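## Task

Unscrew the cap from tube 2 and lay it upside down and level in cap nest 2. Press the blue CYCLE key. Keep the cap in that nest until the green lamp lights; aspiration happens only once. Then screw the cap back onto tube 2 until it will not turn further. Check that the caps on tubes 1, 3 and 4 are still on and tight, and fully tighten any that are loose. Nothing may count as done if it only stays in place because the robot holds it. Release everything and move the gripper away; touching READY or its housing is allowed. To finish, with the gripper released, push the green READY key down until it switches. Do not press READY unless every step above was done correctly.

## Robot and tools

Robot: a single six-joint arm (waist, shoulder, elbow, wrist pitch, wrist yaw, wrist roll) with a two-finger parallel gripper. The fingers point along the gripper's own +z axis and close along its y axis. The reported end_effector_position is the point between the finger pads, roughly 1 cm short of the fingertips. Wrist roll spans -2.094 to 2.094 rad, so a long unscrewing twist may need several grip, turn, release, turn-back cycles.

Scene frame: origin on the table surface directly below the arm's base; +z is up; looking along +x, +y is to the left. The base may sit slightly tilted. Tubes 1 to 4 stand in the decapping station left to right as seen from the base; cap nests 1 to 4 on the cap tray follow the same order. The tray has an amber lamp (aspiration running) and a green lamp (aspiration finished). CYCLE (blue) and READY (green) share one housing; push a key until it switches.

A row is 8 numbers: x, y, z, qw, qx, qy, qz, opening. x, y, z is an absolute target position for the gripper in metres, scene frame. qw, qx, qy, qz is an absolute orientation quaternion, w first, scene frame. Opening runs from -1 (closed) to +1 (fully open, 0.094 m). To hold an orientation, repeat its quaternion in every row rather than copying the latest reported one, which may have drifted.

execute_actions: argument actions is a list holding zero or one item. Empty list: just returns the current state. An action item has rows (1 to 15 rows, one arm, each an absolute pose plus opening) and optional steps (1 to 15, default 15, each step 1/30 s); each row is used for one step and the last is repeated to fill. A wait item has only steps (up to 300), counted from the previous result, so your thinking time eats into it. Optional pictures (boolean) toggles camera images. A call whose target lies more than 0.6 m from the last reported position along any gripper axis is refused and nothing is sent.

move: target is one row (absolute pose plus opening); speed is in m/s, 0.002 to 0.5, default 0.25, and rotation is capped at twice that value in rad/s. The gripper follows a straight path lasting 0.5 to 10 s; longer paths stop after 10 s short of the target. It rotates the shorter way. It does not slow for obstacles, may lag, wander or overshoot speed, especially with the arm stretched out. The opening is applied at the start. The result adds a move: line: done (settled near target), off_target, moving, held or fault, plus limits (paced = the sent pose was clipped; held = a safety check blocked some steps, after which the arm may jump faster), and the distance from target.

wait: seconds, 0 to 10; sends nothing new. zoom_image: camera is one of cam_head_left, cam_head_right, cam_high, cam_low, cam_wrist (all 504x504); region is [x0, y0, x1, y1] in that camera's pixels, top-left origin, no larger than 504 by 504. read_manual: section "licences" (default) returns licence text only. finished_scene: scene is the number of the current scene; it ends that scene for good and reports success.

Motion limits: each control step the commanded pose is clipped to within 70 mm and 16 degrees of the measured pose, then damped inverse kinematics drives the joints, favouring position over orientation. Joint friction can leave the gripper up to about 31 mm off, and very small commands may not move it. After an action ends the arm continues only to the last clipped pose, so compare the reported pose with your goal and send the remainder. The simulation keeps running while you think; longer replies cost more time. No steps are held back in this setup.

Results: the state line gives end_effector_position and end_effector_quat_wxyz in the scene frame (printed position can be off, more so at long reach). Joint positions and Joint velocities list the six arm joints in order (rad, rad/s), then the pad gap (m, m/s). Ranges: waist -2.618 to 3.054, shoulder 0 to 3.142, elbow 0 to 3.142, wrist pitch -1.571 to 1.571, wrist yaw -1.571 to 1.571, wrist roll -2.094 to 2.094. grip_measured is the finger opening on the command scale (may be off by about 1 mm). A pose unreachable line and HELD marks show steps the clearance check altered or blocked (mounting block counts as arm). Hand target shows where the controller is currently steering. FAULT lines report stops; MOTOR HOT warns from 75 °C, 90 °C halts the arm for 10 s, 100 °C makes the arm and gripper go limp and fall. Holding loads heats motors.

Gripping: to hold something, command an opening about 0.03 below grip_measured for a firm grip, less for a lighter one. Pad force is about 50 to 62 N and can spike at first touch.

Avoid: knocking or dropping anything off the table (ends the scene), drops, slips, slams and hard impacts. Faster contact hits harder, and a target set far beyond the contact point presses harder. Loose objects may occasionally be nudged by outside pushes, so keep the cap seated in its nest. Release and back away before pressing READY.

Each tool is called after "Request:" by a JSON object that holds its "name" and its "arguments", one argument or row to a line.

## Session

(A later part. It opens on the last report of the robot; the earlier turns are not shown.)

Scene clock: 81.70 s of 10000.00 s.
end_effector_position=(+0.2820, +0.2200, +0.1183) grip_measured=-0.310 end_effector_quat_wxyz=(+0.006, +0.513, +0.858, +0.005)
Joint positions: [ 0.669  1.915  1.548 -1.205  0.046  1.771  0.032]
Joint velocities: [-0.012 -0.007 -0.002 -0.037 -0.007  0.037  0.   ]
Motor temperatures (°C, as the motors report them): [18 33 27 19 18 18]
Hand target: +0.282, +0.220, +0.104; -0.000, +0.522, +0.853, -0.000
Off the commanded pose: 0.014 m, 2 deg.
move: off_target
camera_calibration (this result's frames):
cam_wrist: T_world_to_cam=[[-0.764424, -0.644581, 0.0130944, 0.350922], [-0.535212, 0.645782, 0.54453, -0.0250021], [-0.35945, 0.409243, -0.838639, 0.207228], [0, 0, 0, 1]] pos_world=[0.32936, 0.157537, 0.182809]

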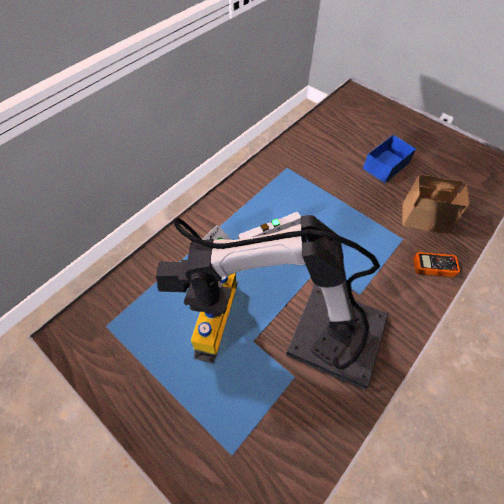

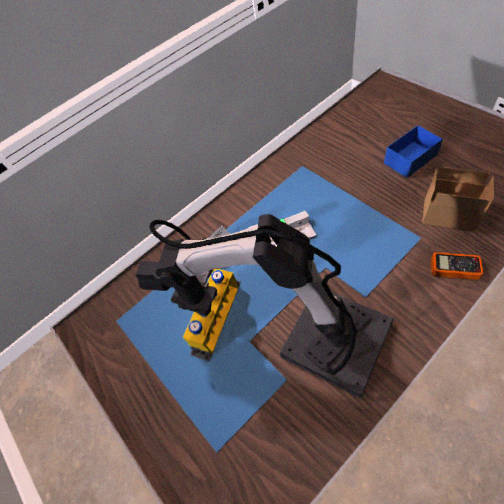

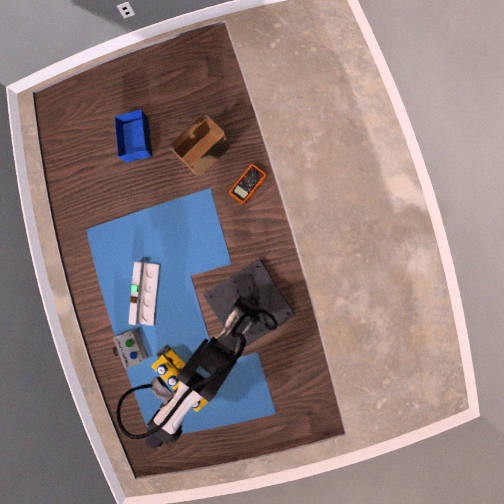

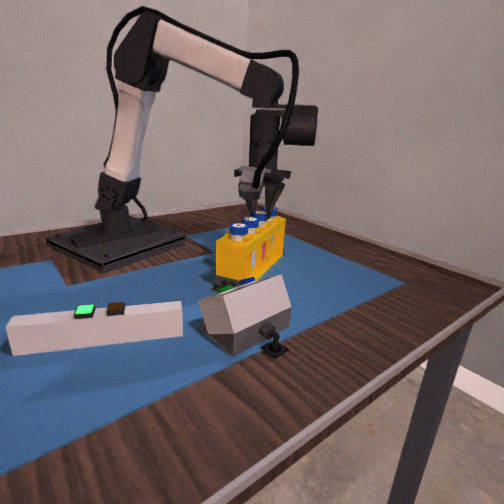

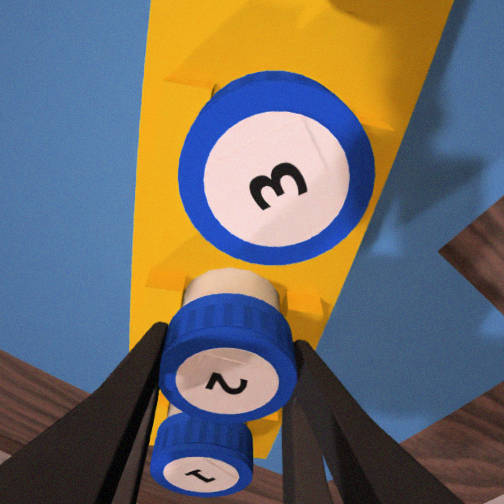

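Request:
{"name": "move", "arguments": {
  "target": [0.2822,0.2202,0.116,0,0.513,0.858,0,-0.2],
  "speed": 0.1
}}

Request:
{"name": "move", "arguments": {
  "target": [0.2822,0.2202,0.115,0,-0.8241,0.5664,0,-0.2],
  "speed": 0.5
}}

Request:
{"name": "move", "arguments": {
  "target": [0.2822,0.2202,0.115,0,-0.8241,0.5664,0,-0.345],
  "speed": 0.1
}}

Request:
{"name": "move", "arguments": {
  "target": [0.2822,0.2202,0.107,0,0.5,0.866,0,-0.345],
  "speed": 0.5
}}

Request:
{"name": "move", "arguments": {
  "target": [0.2822,0.2202,0.110,0,0.6157,0.788,0,-0.345],
  "speed": 0.3
}}

Scene clock: 83.77 s of 10000.00 s.
end_effector_position=(+0.2816, +0.2203, +0.1183) grip_measured=-0.202 end_effector_quat_wxyz=(+0.005, +0.514, +0.858, +0.005)
Joint positions: [ 0.669  1.915  1.548 -1.206  0.043  1.774  0.037]
Joint velocities: [ 0.002  0.012 -0.002 -0.022 -0.037 -0.007 -0.   ]
Motor temperatures (°C, as the motors report them): [18 33 27 19 18 18]
Hand target: +0.282, +0.220, +0.116; +0.000, +0.513, +0.858, +0.000
Off the commanded pose: 0.002 m, 1 deg.
move: done
camera_calibration (this result's frames):
cam_wrist: T_world_to_cam=[[-0.766321, -0.642317, 0.0134365, 0.350827], [-0.532047, 0.646208, 0.547121, -0.0267306], [-0.360108, 0.412122, -0.836946, 0.206287], [0, 0, 0, 1]] pos_world=[0.32891, 0.1576, 0.182562]

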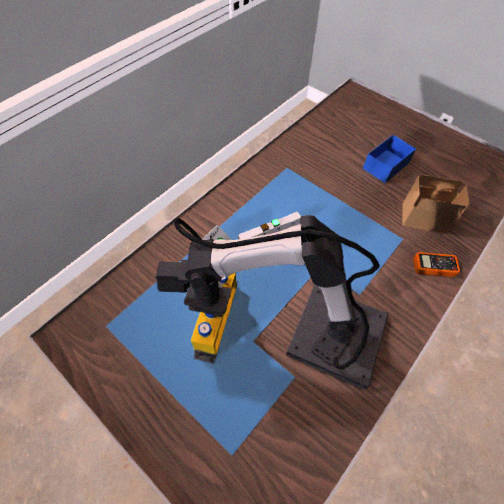

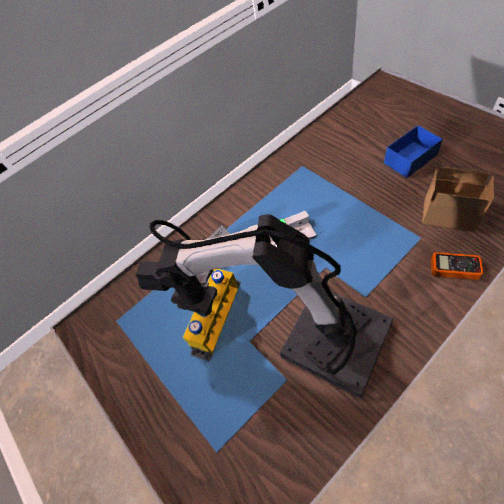

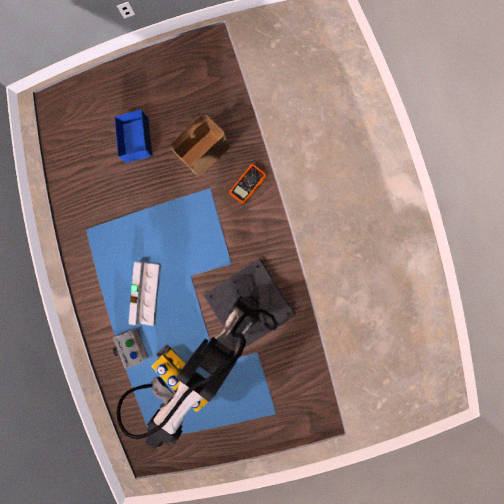

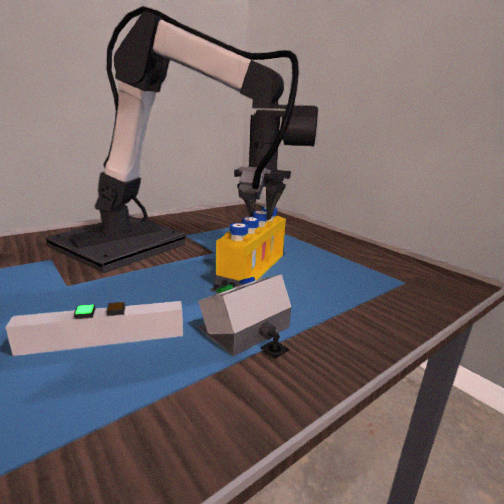

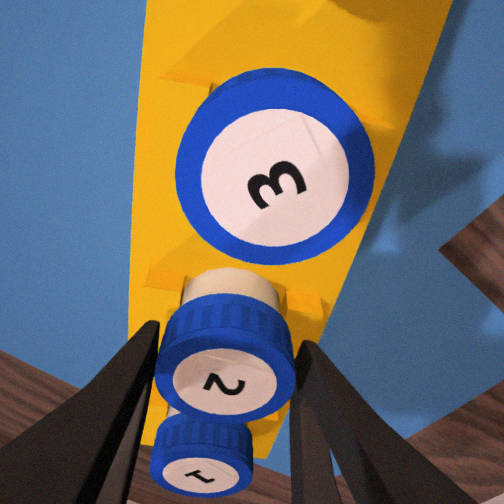

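Scene clock: 87.53 s of 10000.00 s.
end_effector_position=(+0.2816, +0.2203, +0.1183) grip_measured=-0.202 end_effector_quat_wxyz=(-0.006, +0.822, -0.570, +0.004)
Joint positions: [ 0.669  1.915  1.548 -1.206  0.043 -1.235  0.037]
Joint velocities: [-0.002 -0.022 -0.022 -0.037  0.007 -0.051  0.001]
Motor temperatures (°C, as the motors report them): [18 33 27 19 18 18]
Hand target: +0.282, +0.220, +0.115; -0.000, +0.824, -0.567, +0.000
Off the commanded pose: 0.003 m, 1 deg.
move: done
camera_calibration (this result's frames):
cam_wrist: T_world_to_cam=[[0.84391, 0.534914, 0.0410203, -0.365238], [0.426114, -0.714785, 0.554535, 0.0024667], [0.32595, -0.450499, -0.831149, 0.202486], [0, 0, 0, 1]] pos_world=[0.241176, 0.288354, 0.18191]

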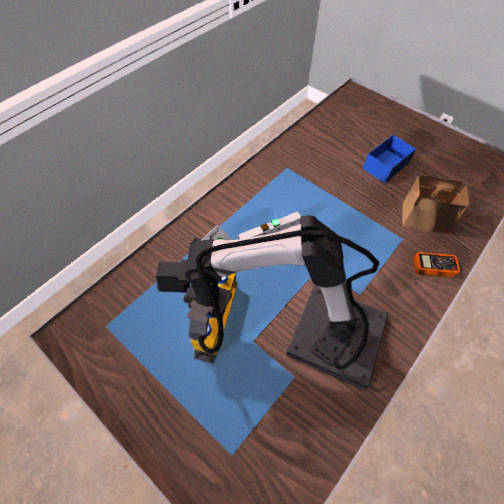

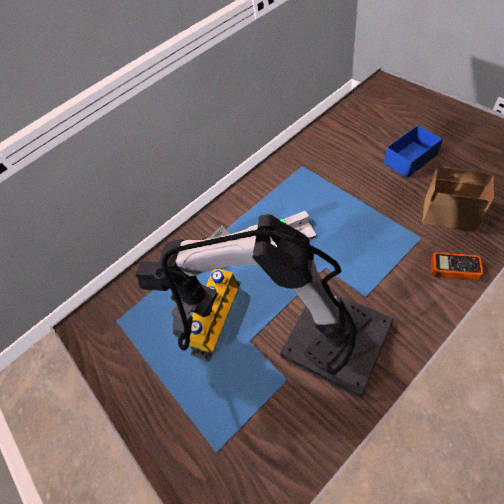

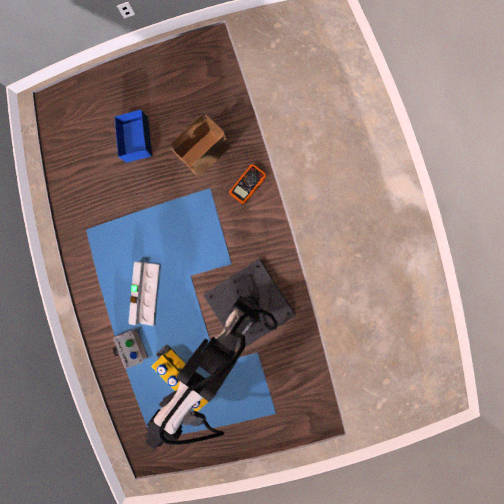

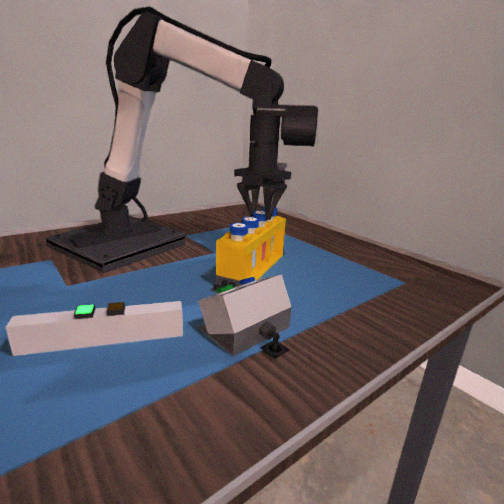

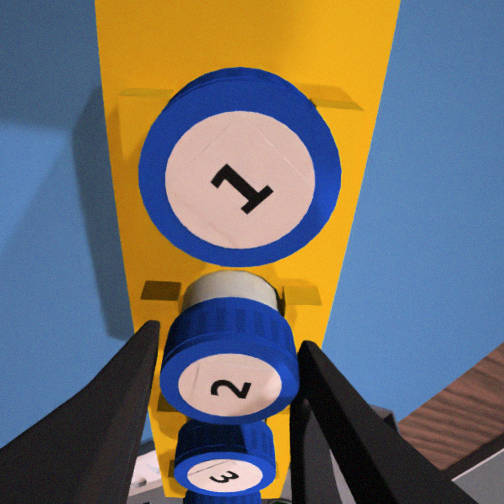

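Scene clock: 88.23 s of 10000.00 s.
end_effector_position=(+0.2820, +0.2206, +0.1183) grip_measured=-0.312 end_effector_quat_wxyz=(-0.007, +0.822, -0.569, +0.005)
Joint positions: [ 0.669  1.915  1.548 -1.204  0.043 -1.237  0.032]
Joint velocities: [-0.007 -0.007 -0.007 -0.022  0.066  0.081  0.   ]
Motor temperatures (°C, as the motors report them): [18 33 27 19 18 18]
Hand target: +0.282, +0.220, +0.115; -0.000, +0.824, -0.566, +0.000
Off the commanded pose: 0.003 m, 1 deg.
move: done
camera_calibration (this result's frames):
cam_wrist: T_world_to_cam=[[0.842857, 0.536421, 0.0429502, -0.365975], [0.426469, -0.714502, 0.554626, 0.00229604], [0.328201, -0.449154, -0.83099, 0.201523], [0, 0, 0, 1]] pos_world=[0.241345, 0.288472, 0.181909]

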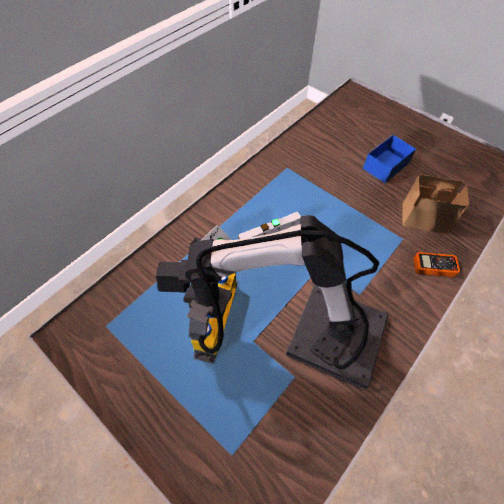

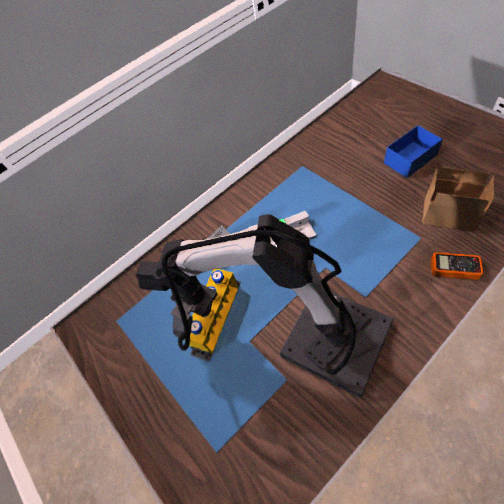

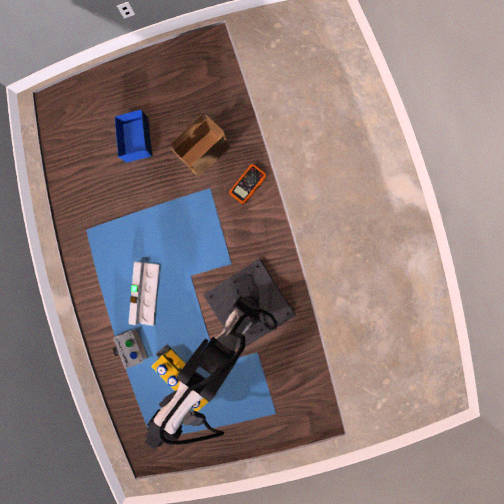

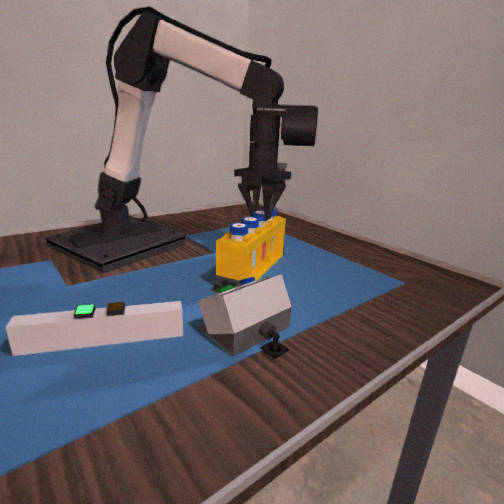

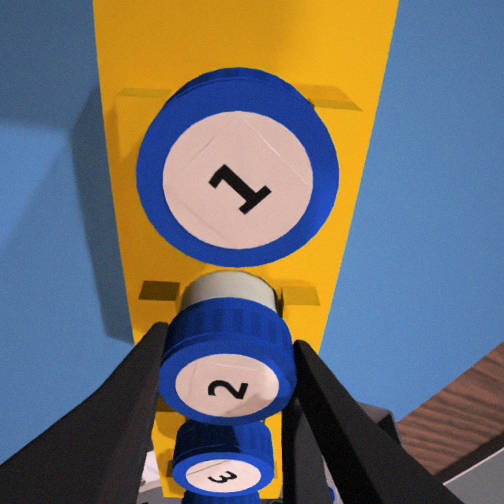

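Scene clock: 91.93 s of 10000.00 s.
end_effector_position=(+0.2824, +0.2202, +0.1166) grip_measured=-0.313 end_effector_quat_wxyz=(+0.006, +0.487, +0.873, +0.004)
Joint positions: [ 0.669  1.92   1.548 -1.203  0.046  1.711  0.032]
Joint velocities: [ 0.012 -0.012  0.002 -0.007  0.007  0.007 -0.   ]
Motor temperatures (°C, as the motors report them): [18 33 27 19 18 18]
Hand target: +0.282, +0.220, +0.107; -0.000, +0.500, +0.866, -0.000
Off the commanded pose: 0.010 m, 2 deg.
move: done
camera_calibration (this result's frames):
cam_wrist: T_world_to_cam=[[-0.724386, -0.689201, 0.0163453, 0.349517], [-0.572058, 0.614157, 0.543655, -0.00649963], [-0.384726, 0.384465, -0.83915, 0.218555], [0, 0, 0, 1]] pos_world=[0.333551, 0.160853, 0.181221]

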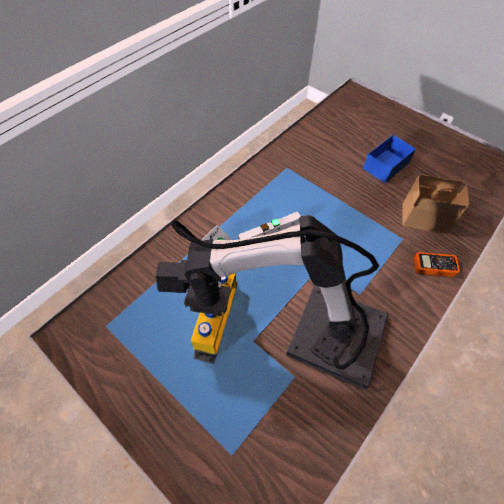

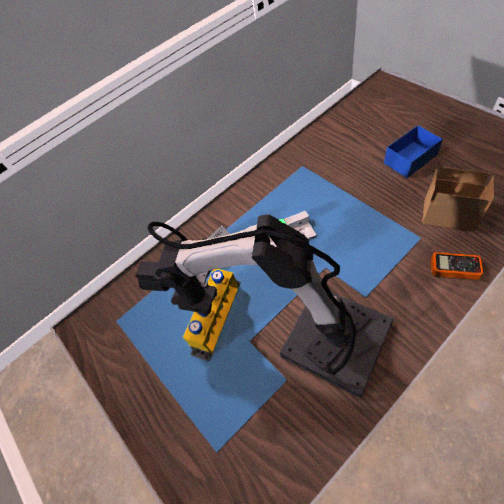

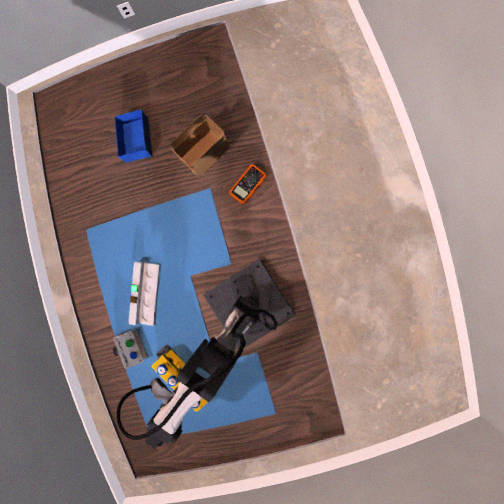

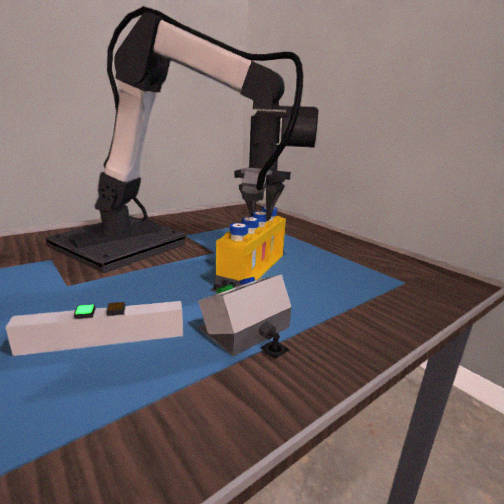

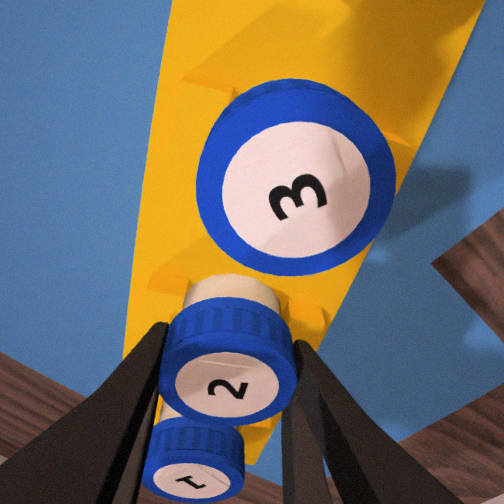

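Scene clock: 93.03 s of 10000.00 s.
end_effector_position=(+0.2824, +0.2201, +0.1165) grip_measured=-0.313 end_effector_quat_wxyz=(+0.003, +0.602, +0.798, +0.005)
Joint positions: [ 0.666  1.92   1.548 -1.204  0.041  1.983  0.032]
Joint velocities: [ 0.012  0.012 -0.007  0.066  0.081  0.051 -0.001]
Motor temperatures (°C, as the motors report them): [18 33 27 19 18 18]
Hand target: +0.282, +0.220, +0.110; -0.000, +0.616, +0.788, -0.000
Off the commanded pose: 0.007 m, 2 deg.
move: done
camera_calibration (this result's frames):
cam_wrist: T_world_to_cam=[[-0.884419, -0.466431, 0.015687, 0.345642], [-0.381724, 0.742324, 0.550674, -0.0892124], [-0.268496, 0.481038, -0.834573, 0.163931], [0, 0, 0, 1]] pos_world=[0.315652, 0.148585, 0.180518]

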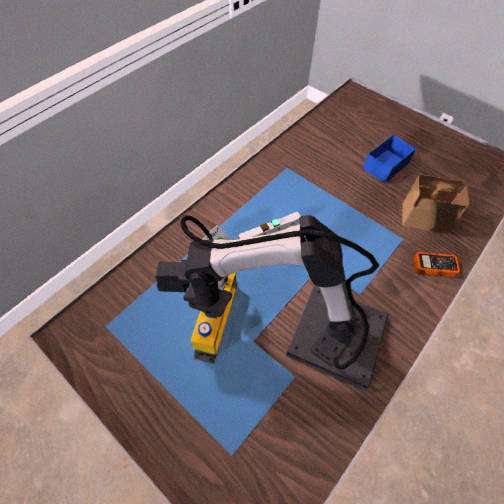

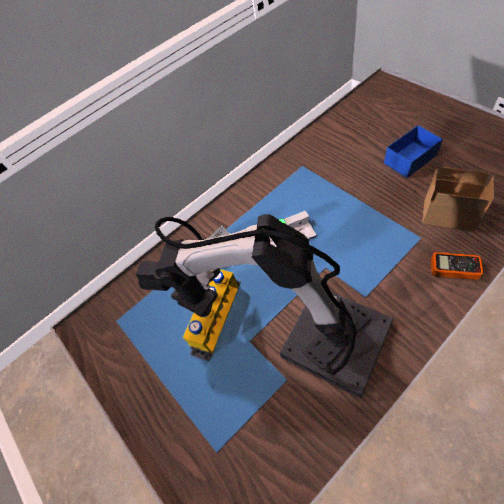

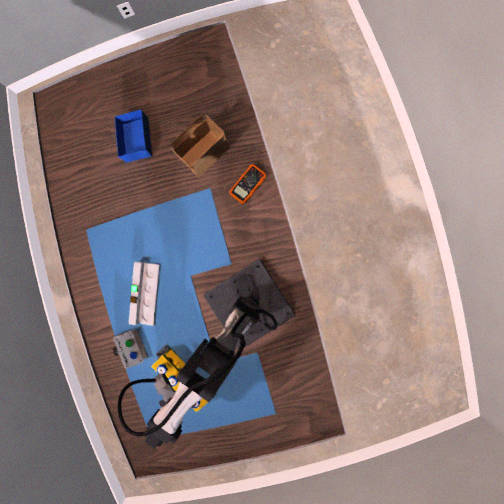

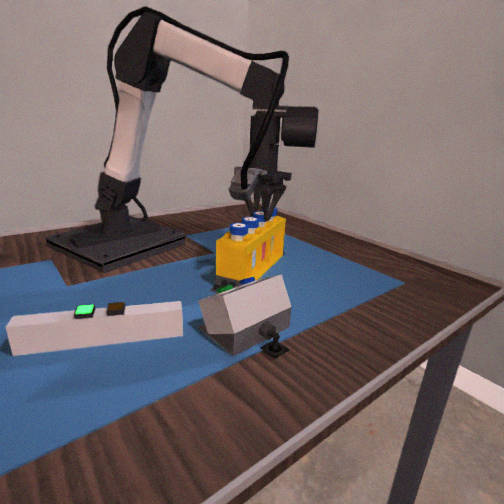

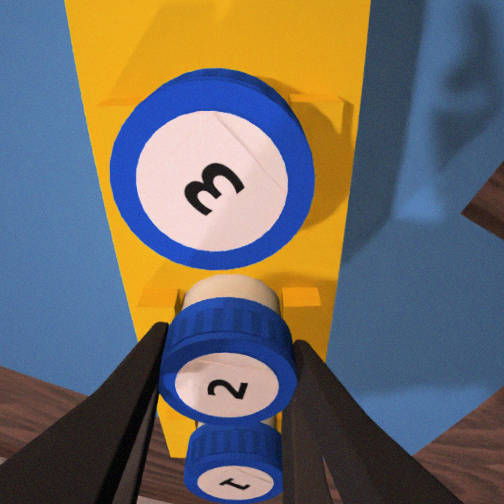

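Request:
{"name": "move", "arguments": {
  "target": [0.2822,0.2202,0.115,0,0.602,0.798,0,-0.2],
  "speed": 0.1
}}

Request:
{"name": "move", "arguments": {
  "target": [0.2822,0.2202,0.115,0,0.0872,0.9962,0,-0.2],
  "speed": 0.5
}}

Request:
{"name": "move", "arguments": {
  "target": [0.2822,0.2202,0.115,0,0.0872,0.9962,0,-0.345],
  "speed": 0.1
}}

Request:
{"name": "move", "arguments": {
  "target": [0.2822,0.2202,0.110,0,0.342,0.9397,0,-0.345],
  "speed": 0.4
}}

Scene clock: 95.23 s of 10000.00 s.
end_effector_position=(+0.2823, +0.2200, +0.1165) grip_measured=-0.202 end_effector_quat_wxyz=(+0.003, +0.603, +0.798, +0.005)
Joint positions: [ 0.666  1.92   1.548 -1.204  0.041  1.985  0.037]
Joint velocities: [ 0.007 -0.002 -0.017 -0.007  0.007  0.007 -0.001]
Motor temperatures (°C, as the motors report them): [18 33 27 19 18 18]
Hand target: +0.282, +0.220, +0.115; +0.000, +0.602, +0.798, +0.000
Off the commanded pose: 0.002 m, 1 deg.
move: done
camera_calibration (this result's frames):
cam_wrist: T_world_to_cam=[[-0.885118, -0.46509, 0.016058, 0.345409], [-0.380437, 0.743025, 0.55062, -0.0897065], [-0.268019, 0.481254, -0.834602, 0.163761], [0, 0, 0, 1]] pos_world=[0.315491, 0.14849, 0.180523]

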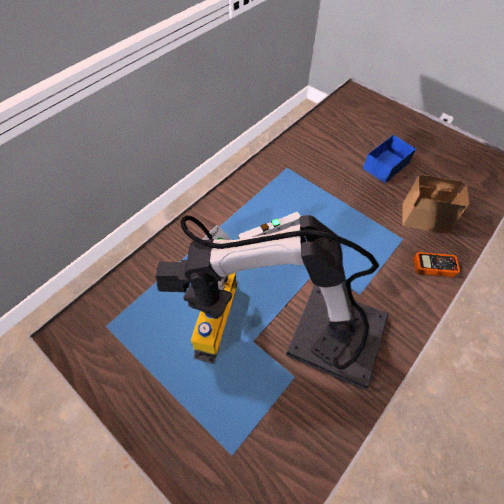

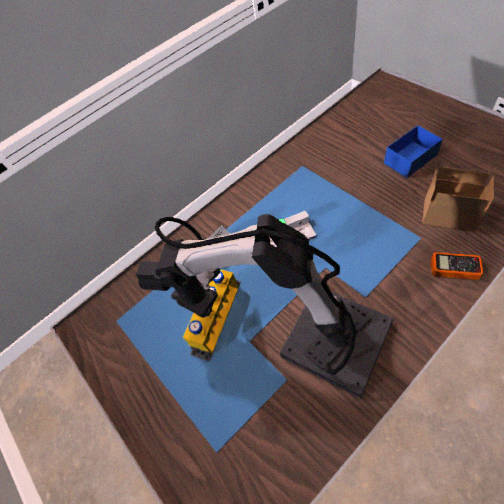

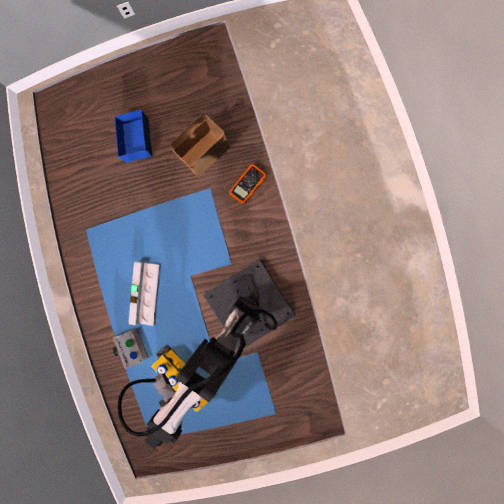

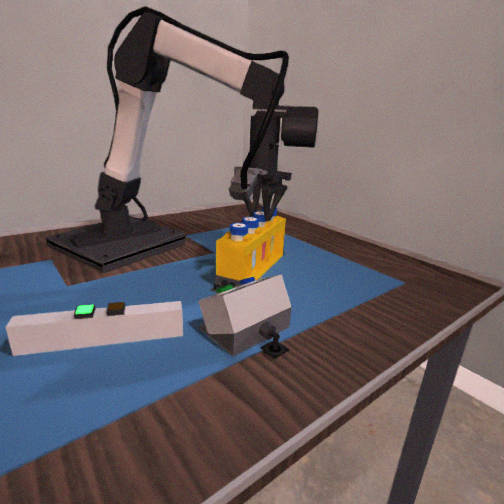

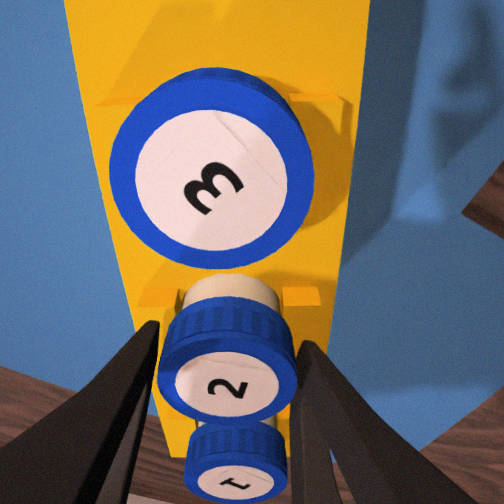

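Scene clock: 97.10 s of 10000.00 s.
end_effector_position=(+0.2823, +0.2200, +0.1165) grip_measured=-0.202 end_effector_quat_wxyz=(+0.005, +0.093, +0.996, +0.002)
Joint positions: [ 0.666  1.92   1.548 -1.204  0.041  0.877  0.037]
Joint velocities: [-0.007  0.002  0.017 -0.022 -0.022 -0.051  0.001]
Motor temperatures (°C, as the motors report them): [18 33 27 19 18 18]
Hand target: +0.282, +0.220, +0.115; +0.000, +0.087, +0.996, +0.000
Off the commanded pose: 0.002 m, 1 deg.
move: done
camera_calibration (this result's frames):
cam_wrist: T_world_to_cam=[[0.0205752, -0.999516, 0.0233179, 0.206476], [-0.839687, -0.00461618, 0.543051, 0.205297], [-0.542681, -0.0307531, -0.839376, 0.354493], [0, 0, 0, 1]] pos_world=[0.360513, 0.218226, 0.181251]

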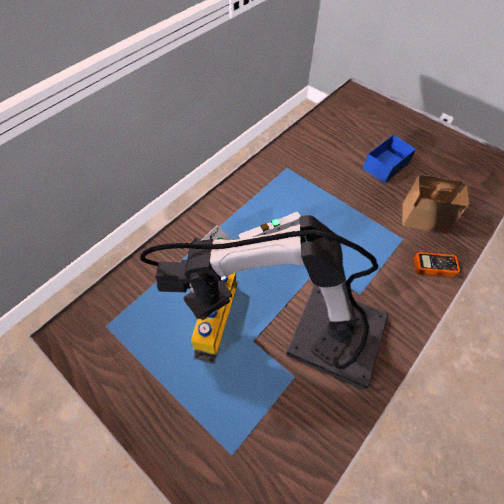

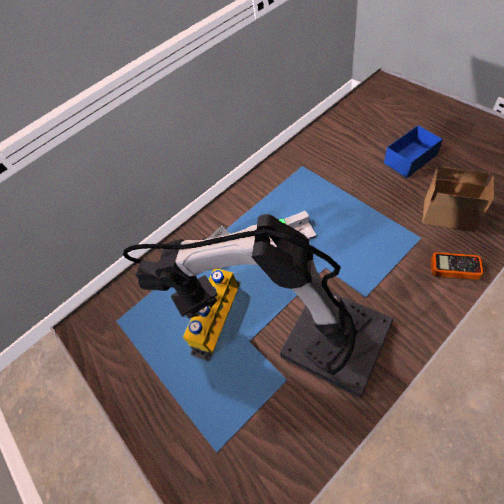

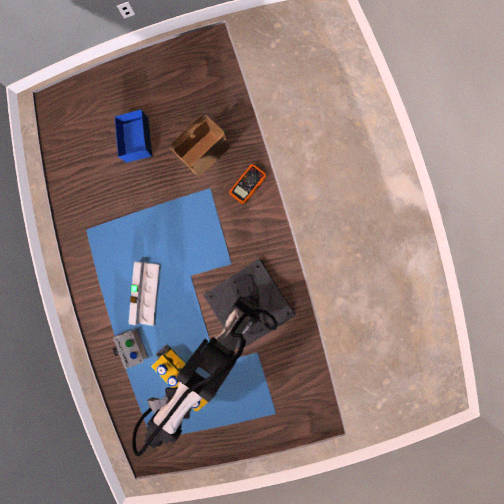

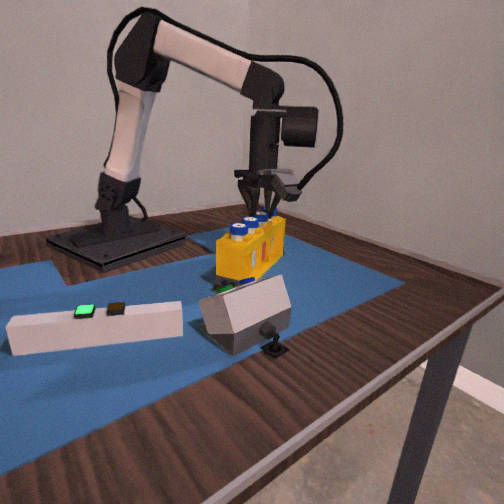

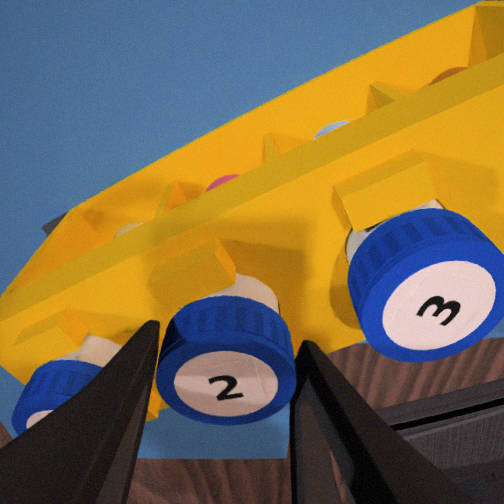

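Scene clock: 97.80 s of 10000.00 s.
end_effector_position=(+0.2823, +0.2202, +0.1165) grip_measured=-0.310 end_effector_quat_wxyz=(+0.005, +0.093, +0.996, +0.003)
Joint positions: [ 0.666  1.92   1.548 -1.204  0.04   0.877  0.032]
Joint velocities: [ 0.002 -0.002 -0.007 -0.051  0.022 -0.022 -0.002]
Motor temperatures (°C, as the motors report them): [18 33 27 19 18 18]
Hand target: +0.282, +0.220, +0.115; +0.000, +0.087, +0.996, +0.000
Off the commanded pose: 0.002 m, 1 deg.
move: done
camera_calibration (this result's frames):
cam_wrist: T_world_to_cam=[[0.0209547, -0.999528, 0.0224871, 0.206629], [-0.839582, -0.00538053, 0.543207, 0.205408], [-0.542829, -0.0302625, -0.839298, 0.354417], [0, 0, 0, 1]] pos_world=[0.360515, 0.218362, 0.181235]

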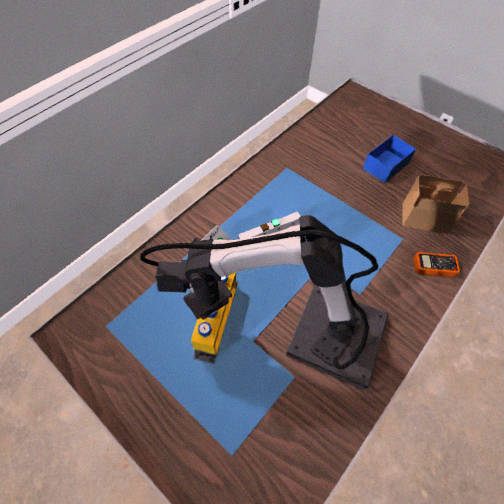

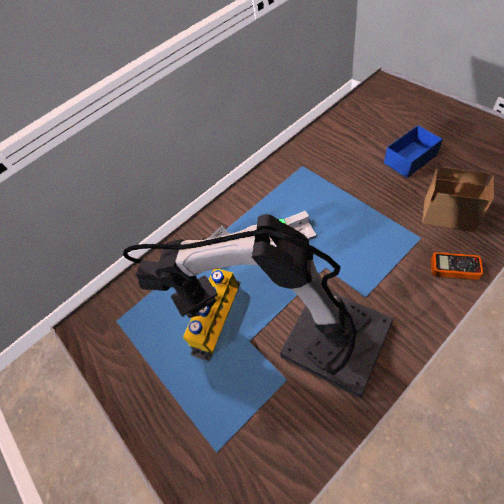

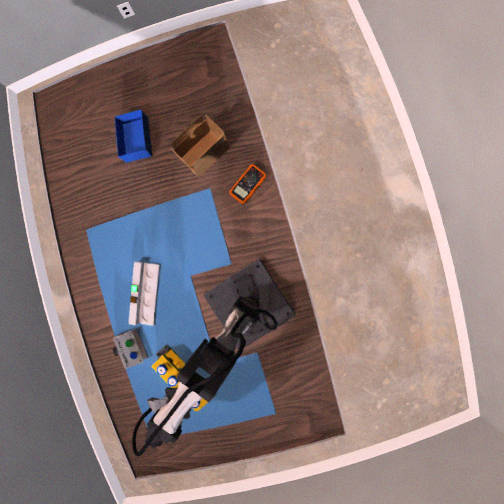

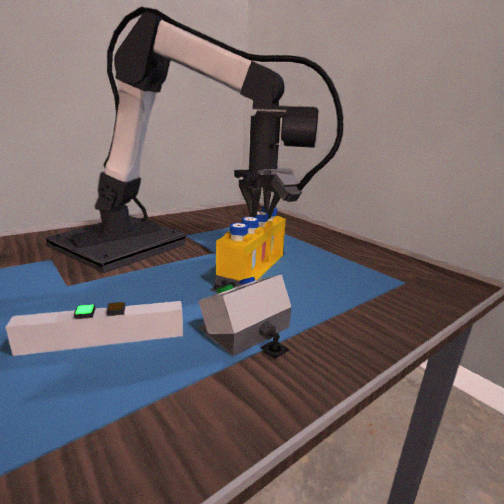

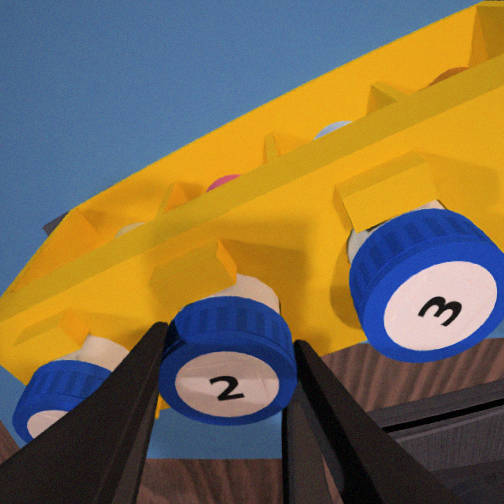

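Scene clock: 99.07 s of 10000.00 s.
end_effector_position=(+0.2829, +0.2199, +0.1165) grip_measured=-0.311 end_effector_quat_wxyz=(+0.006, +0.277, +0.961, +0.003)
Joint positions: [ 0.666  1.92   1.548 -1.202  0.044  1.251  0.032]
Joint velocities: [ 0.002 -0.007 -0.012 -0.022  0.022 -0.022 -0.001]
Motor temperatures (°C, as the motors report them): [18 33 27 19 18 18]
Hand target: +0.282, +0.220, +0.110; -0.001, +0.339, +0.941, +0.000
Off the commanded pose: 0.007 m, 8 deg.
move: off_target
camera_calibration (this result's frames):
cam_wrist: T_world_to_cam=[[-0.346328, -0.937904, 0.0198107, 0.296994], [-0.784431, 0.30111, 0.542218, 0.123023], [-0.514514, 0.172245, -0.840004, 0.302279], [0, 0, 0, 1]] pos_world=[0.354887, 0.189442, 0.181327]

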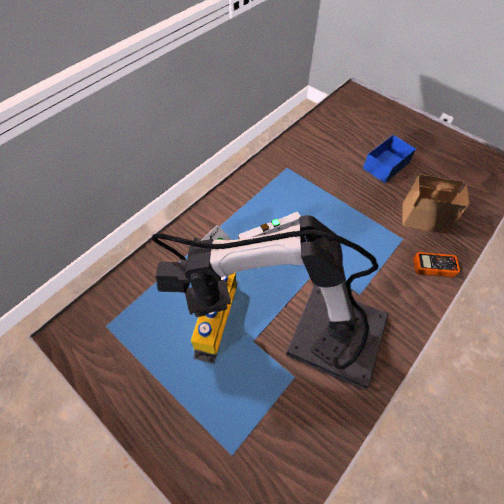

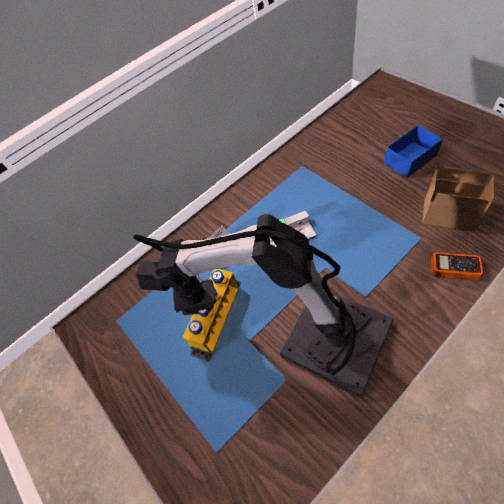

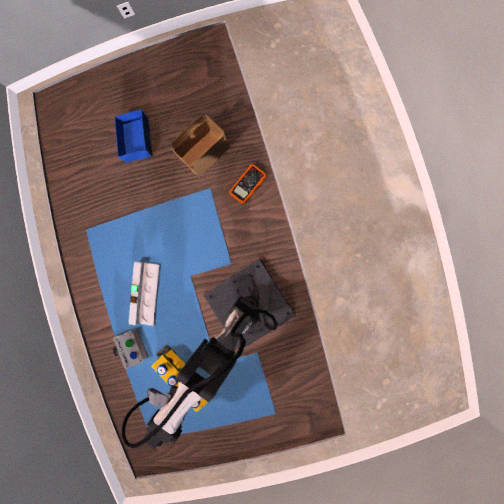

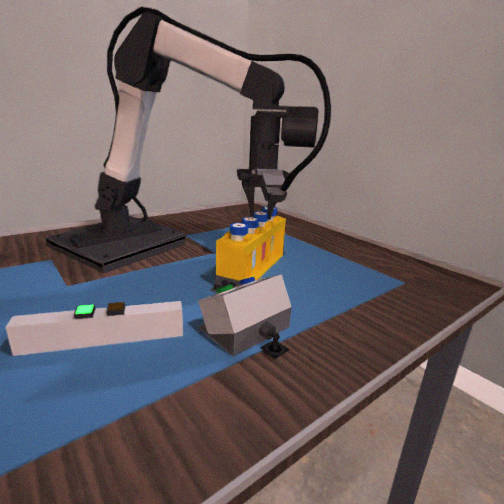

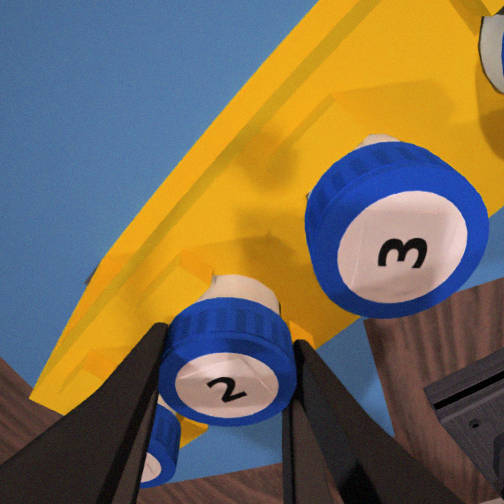

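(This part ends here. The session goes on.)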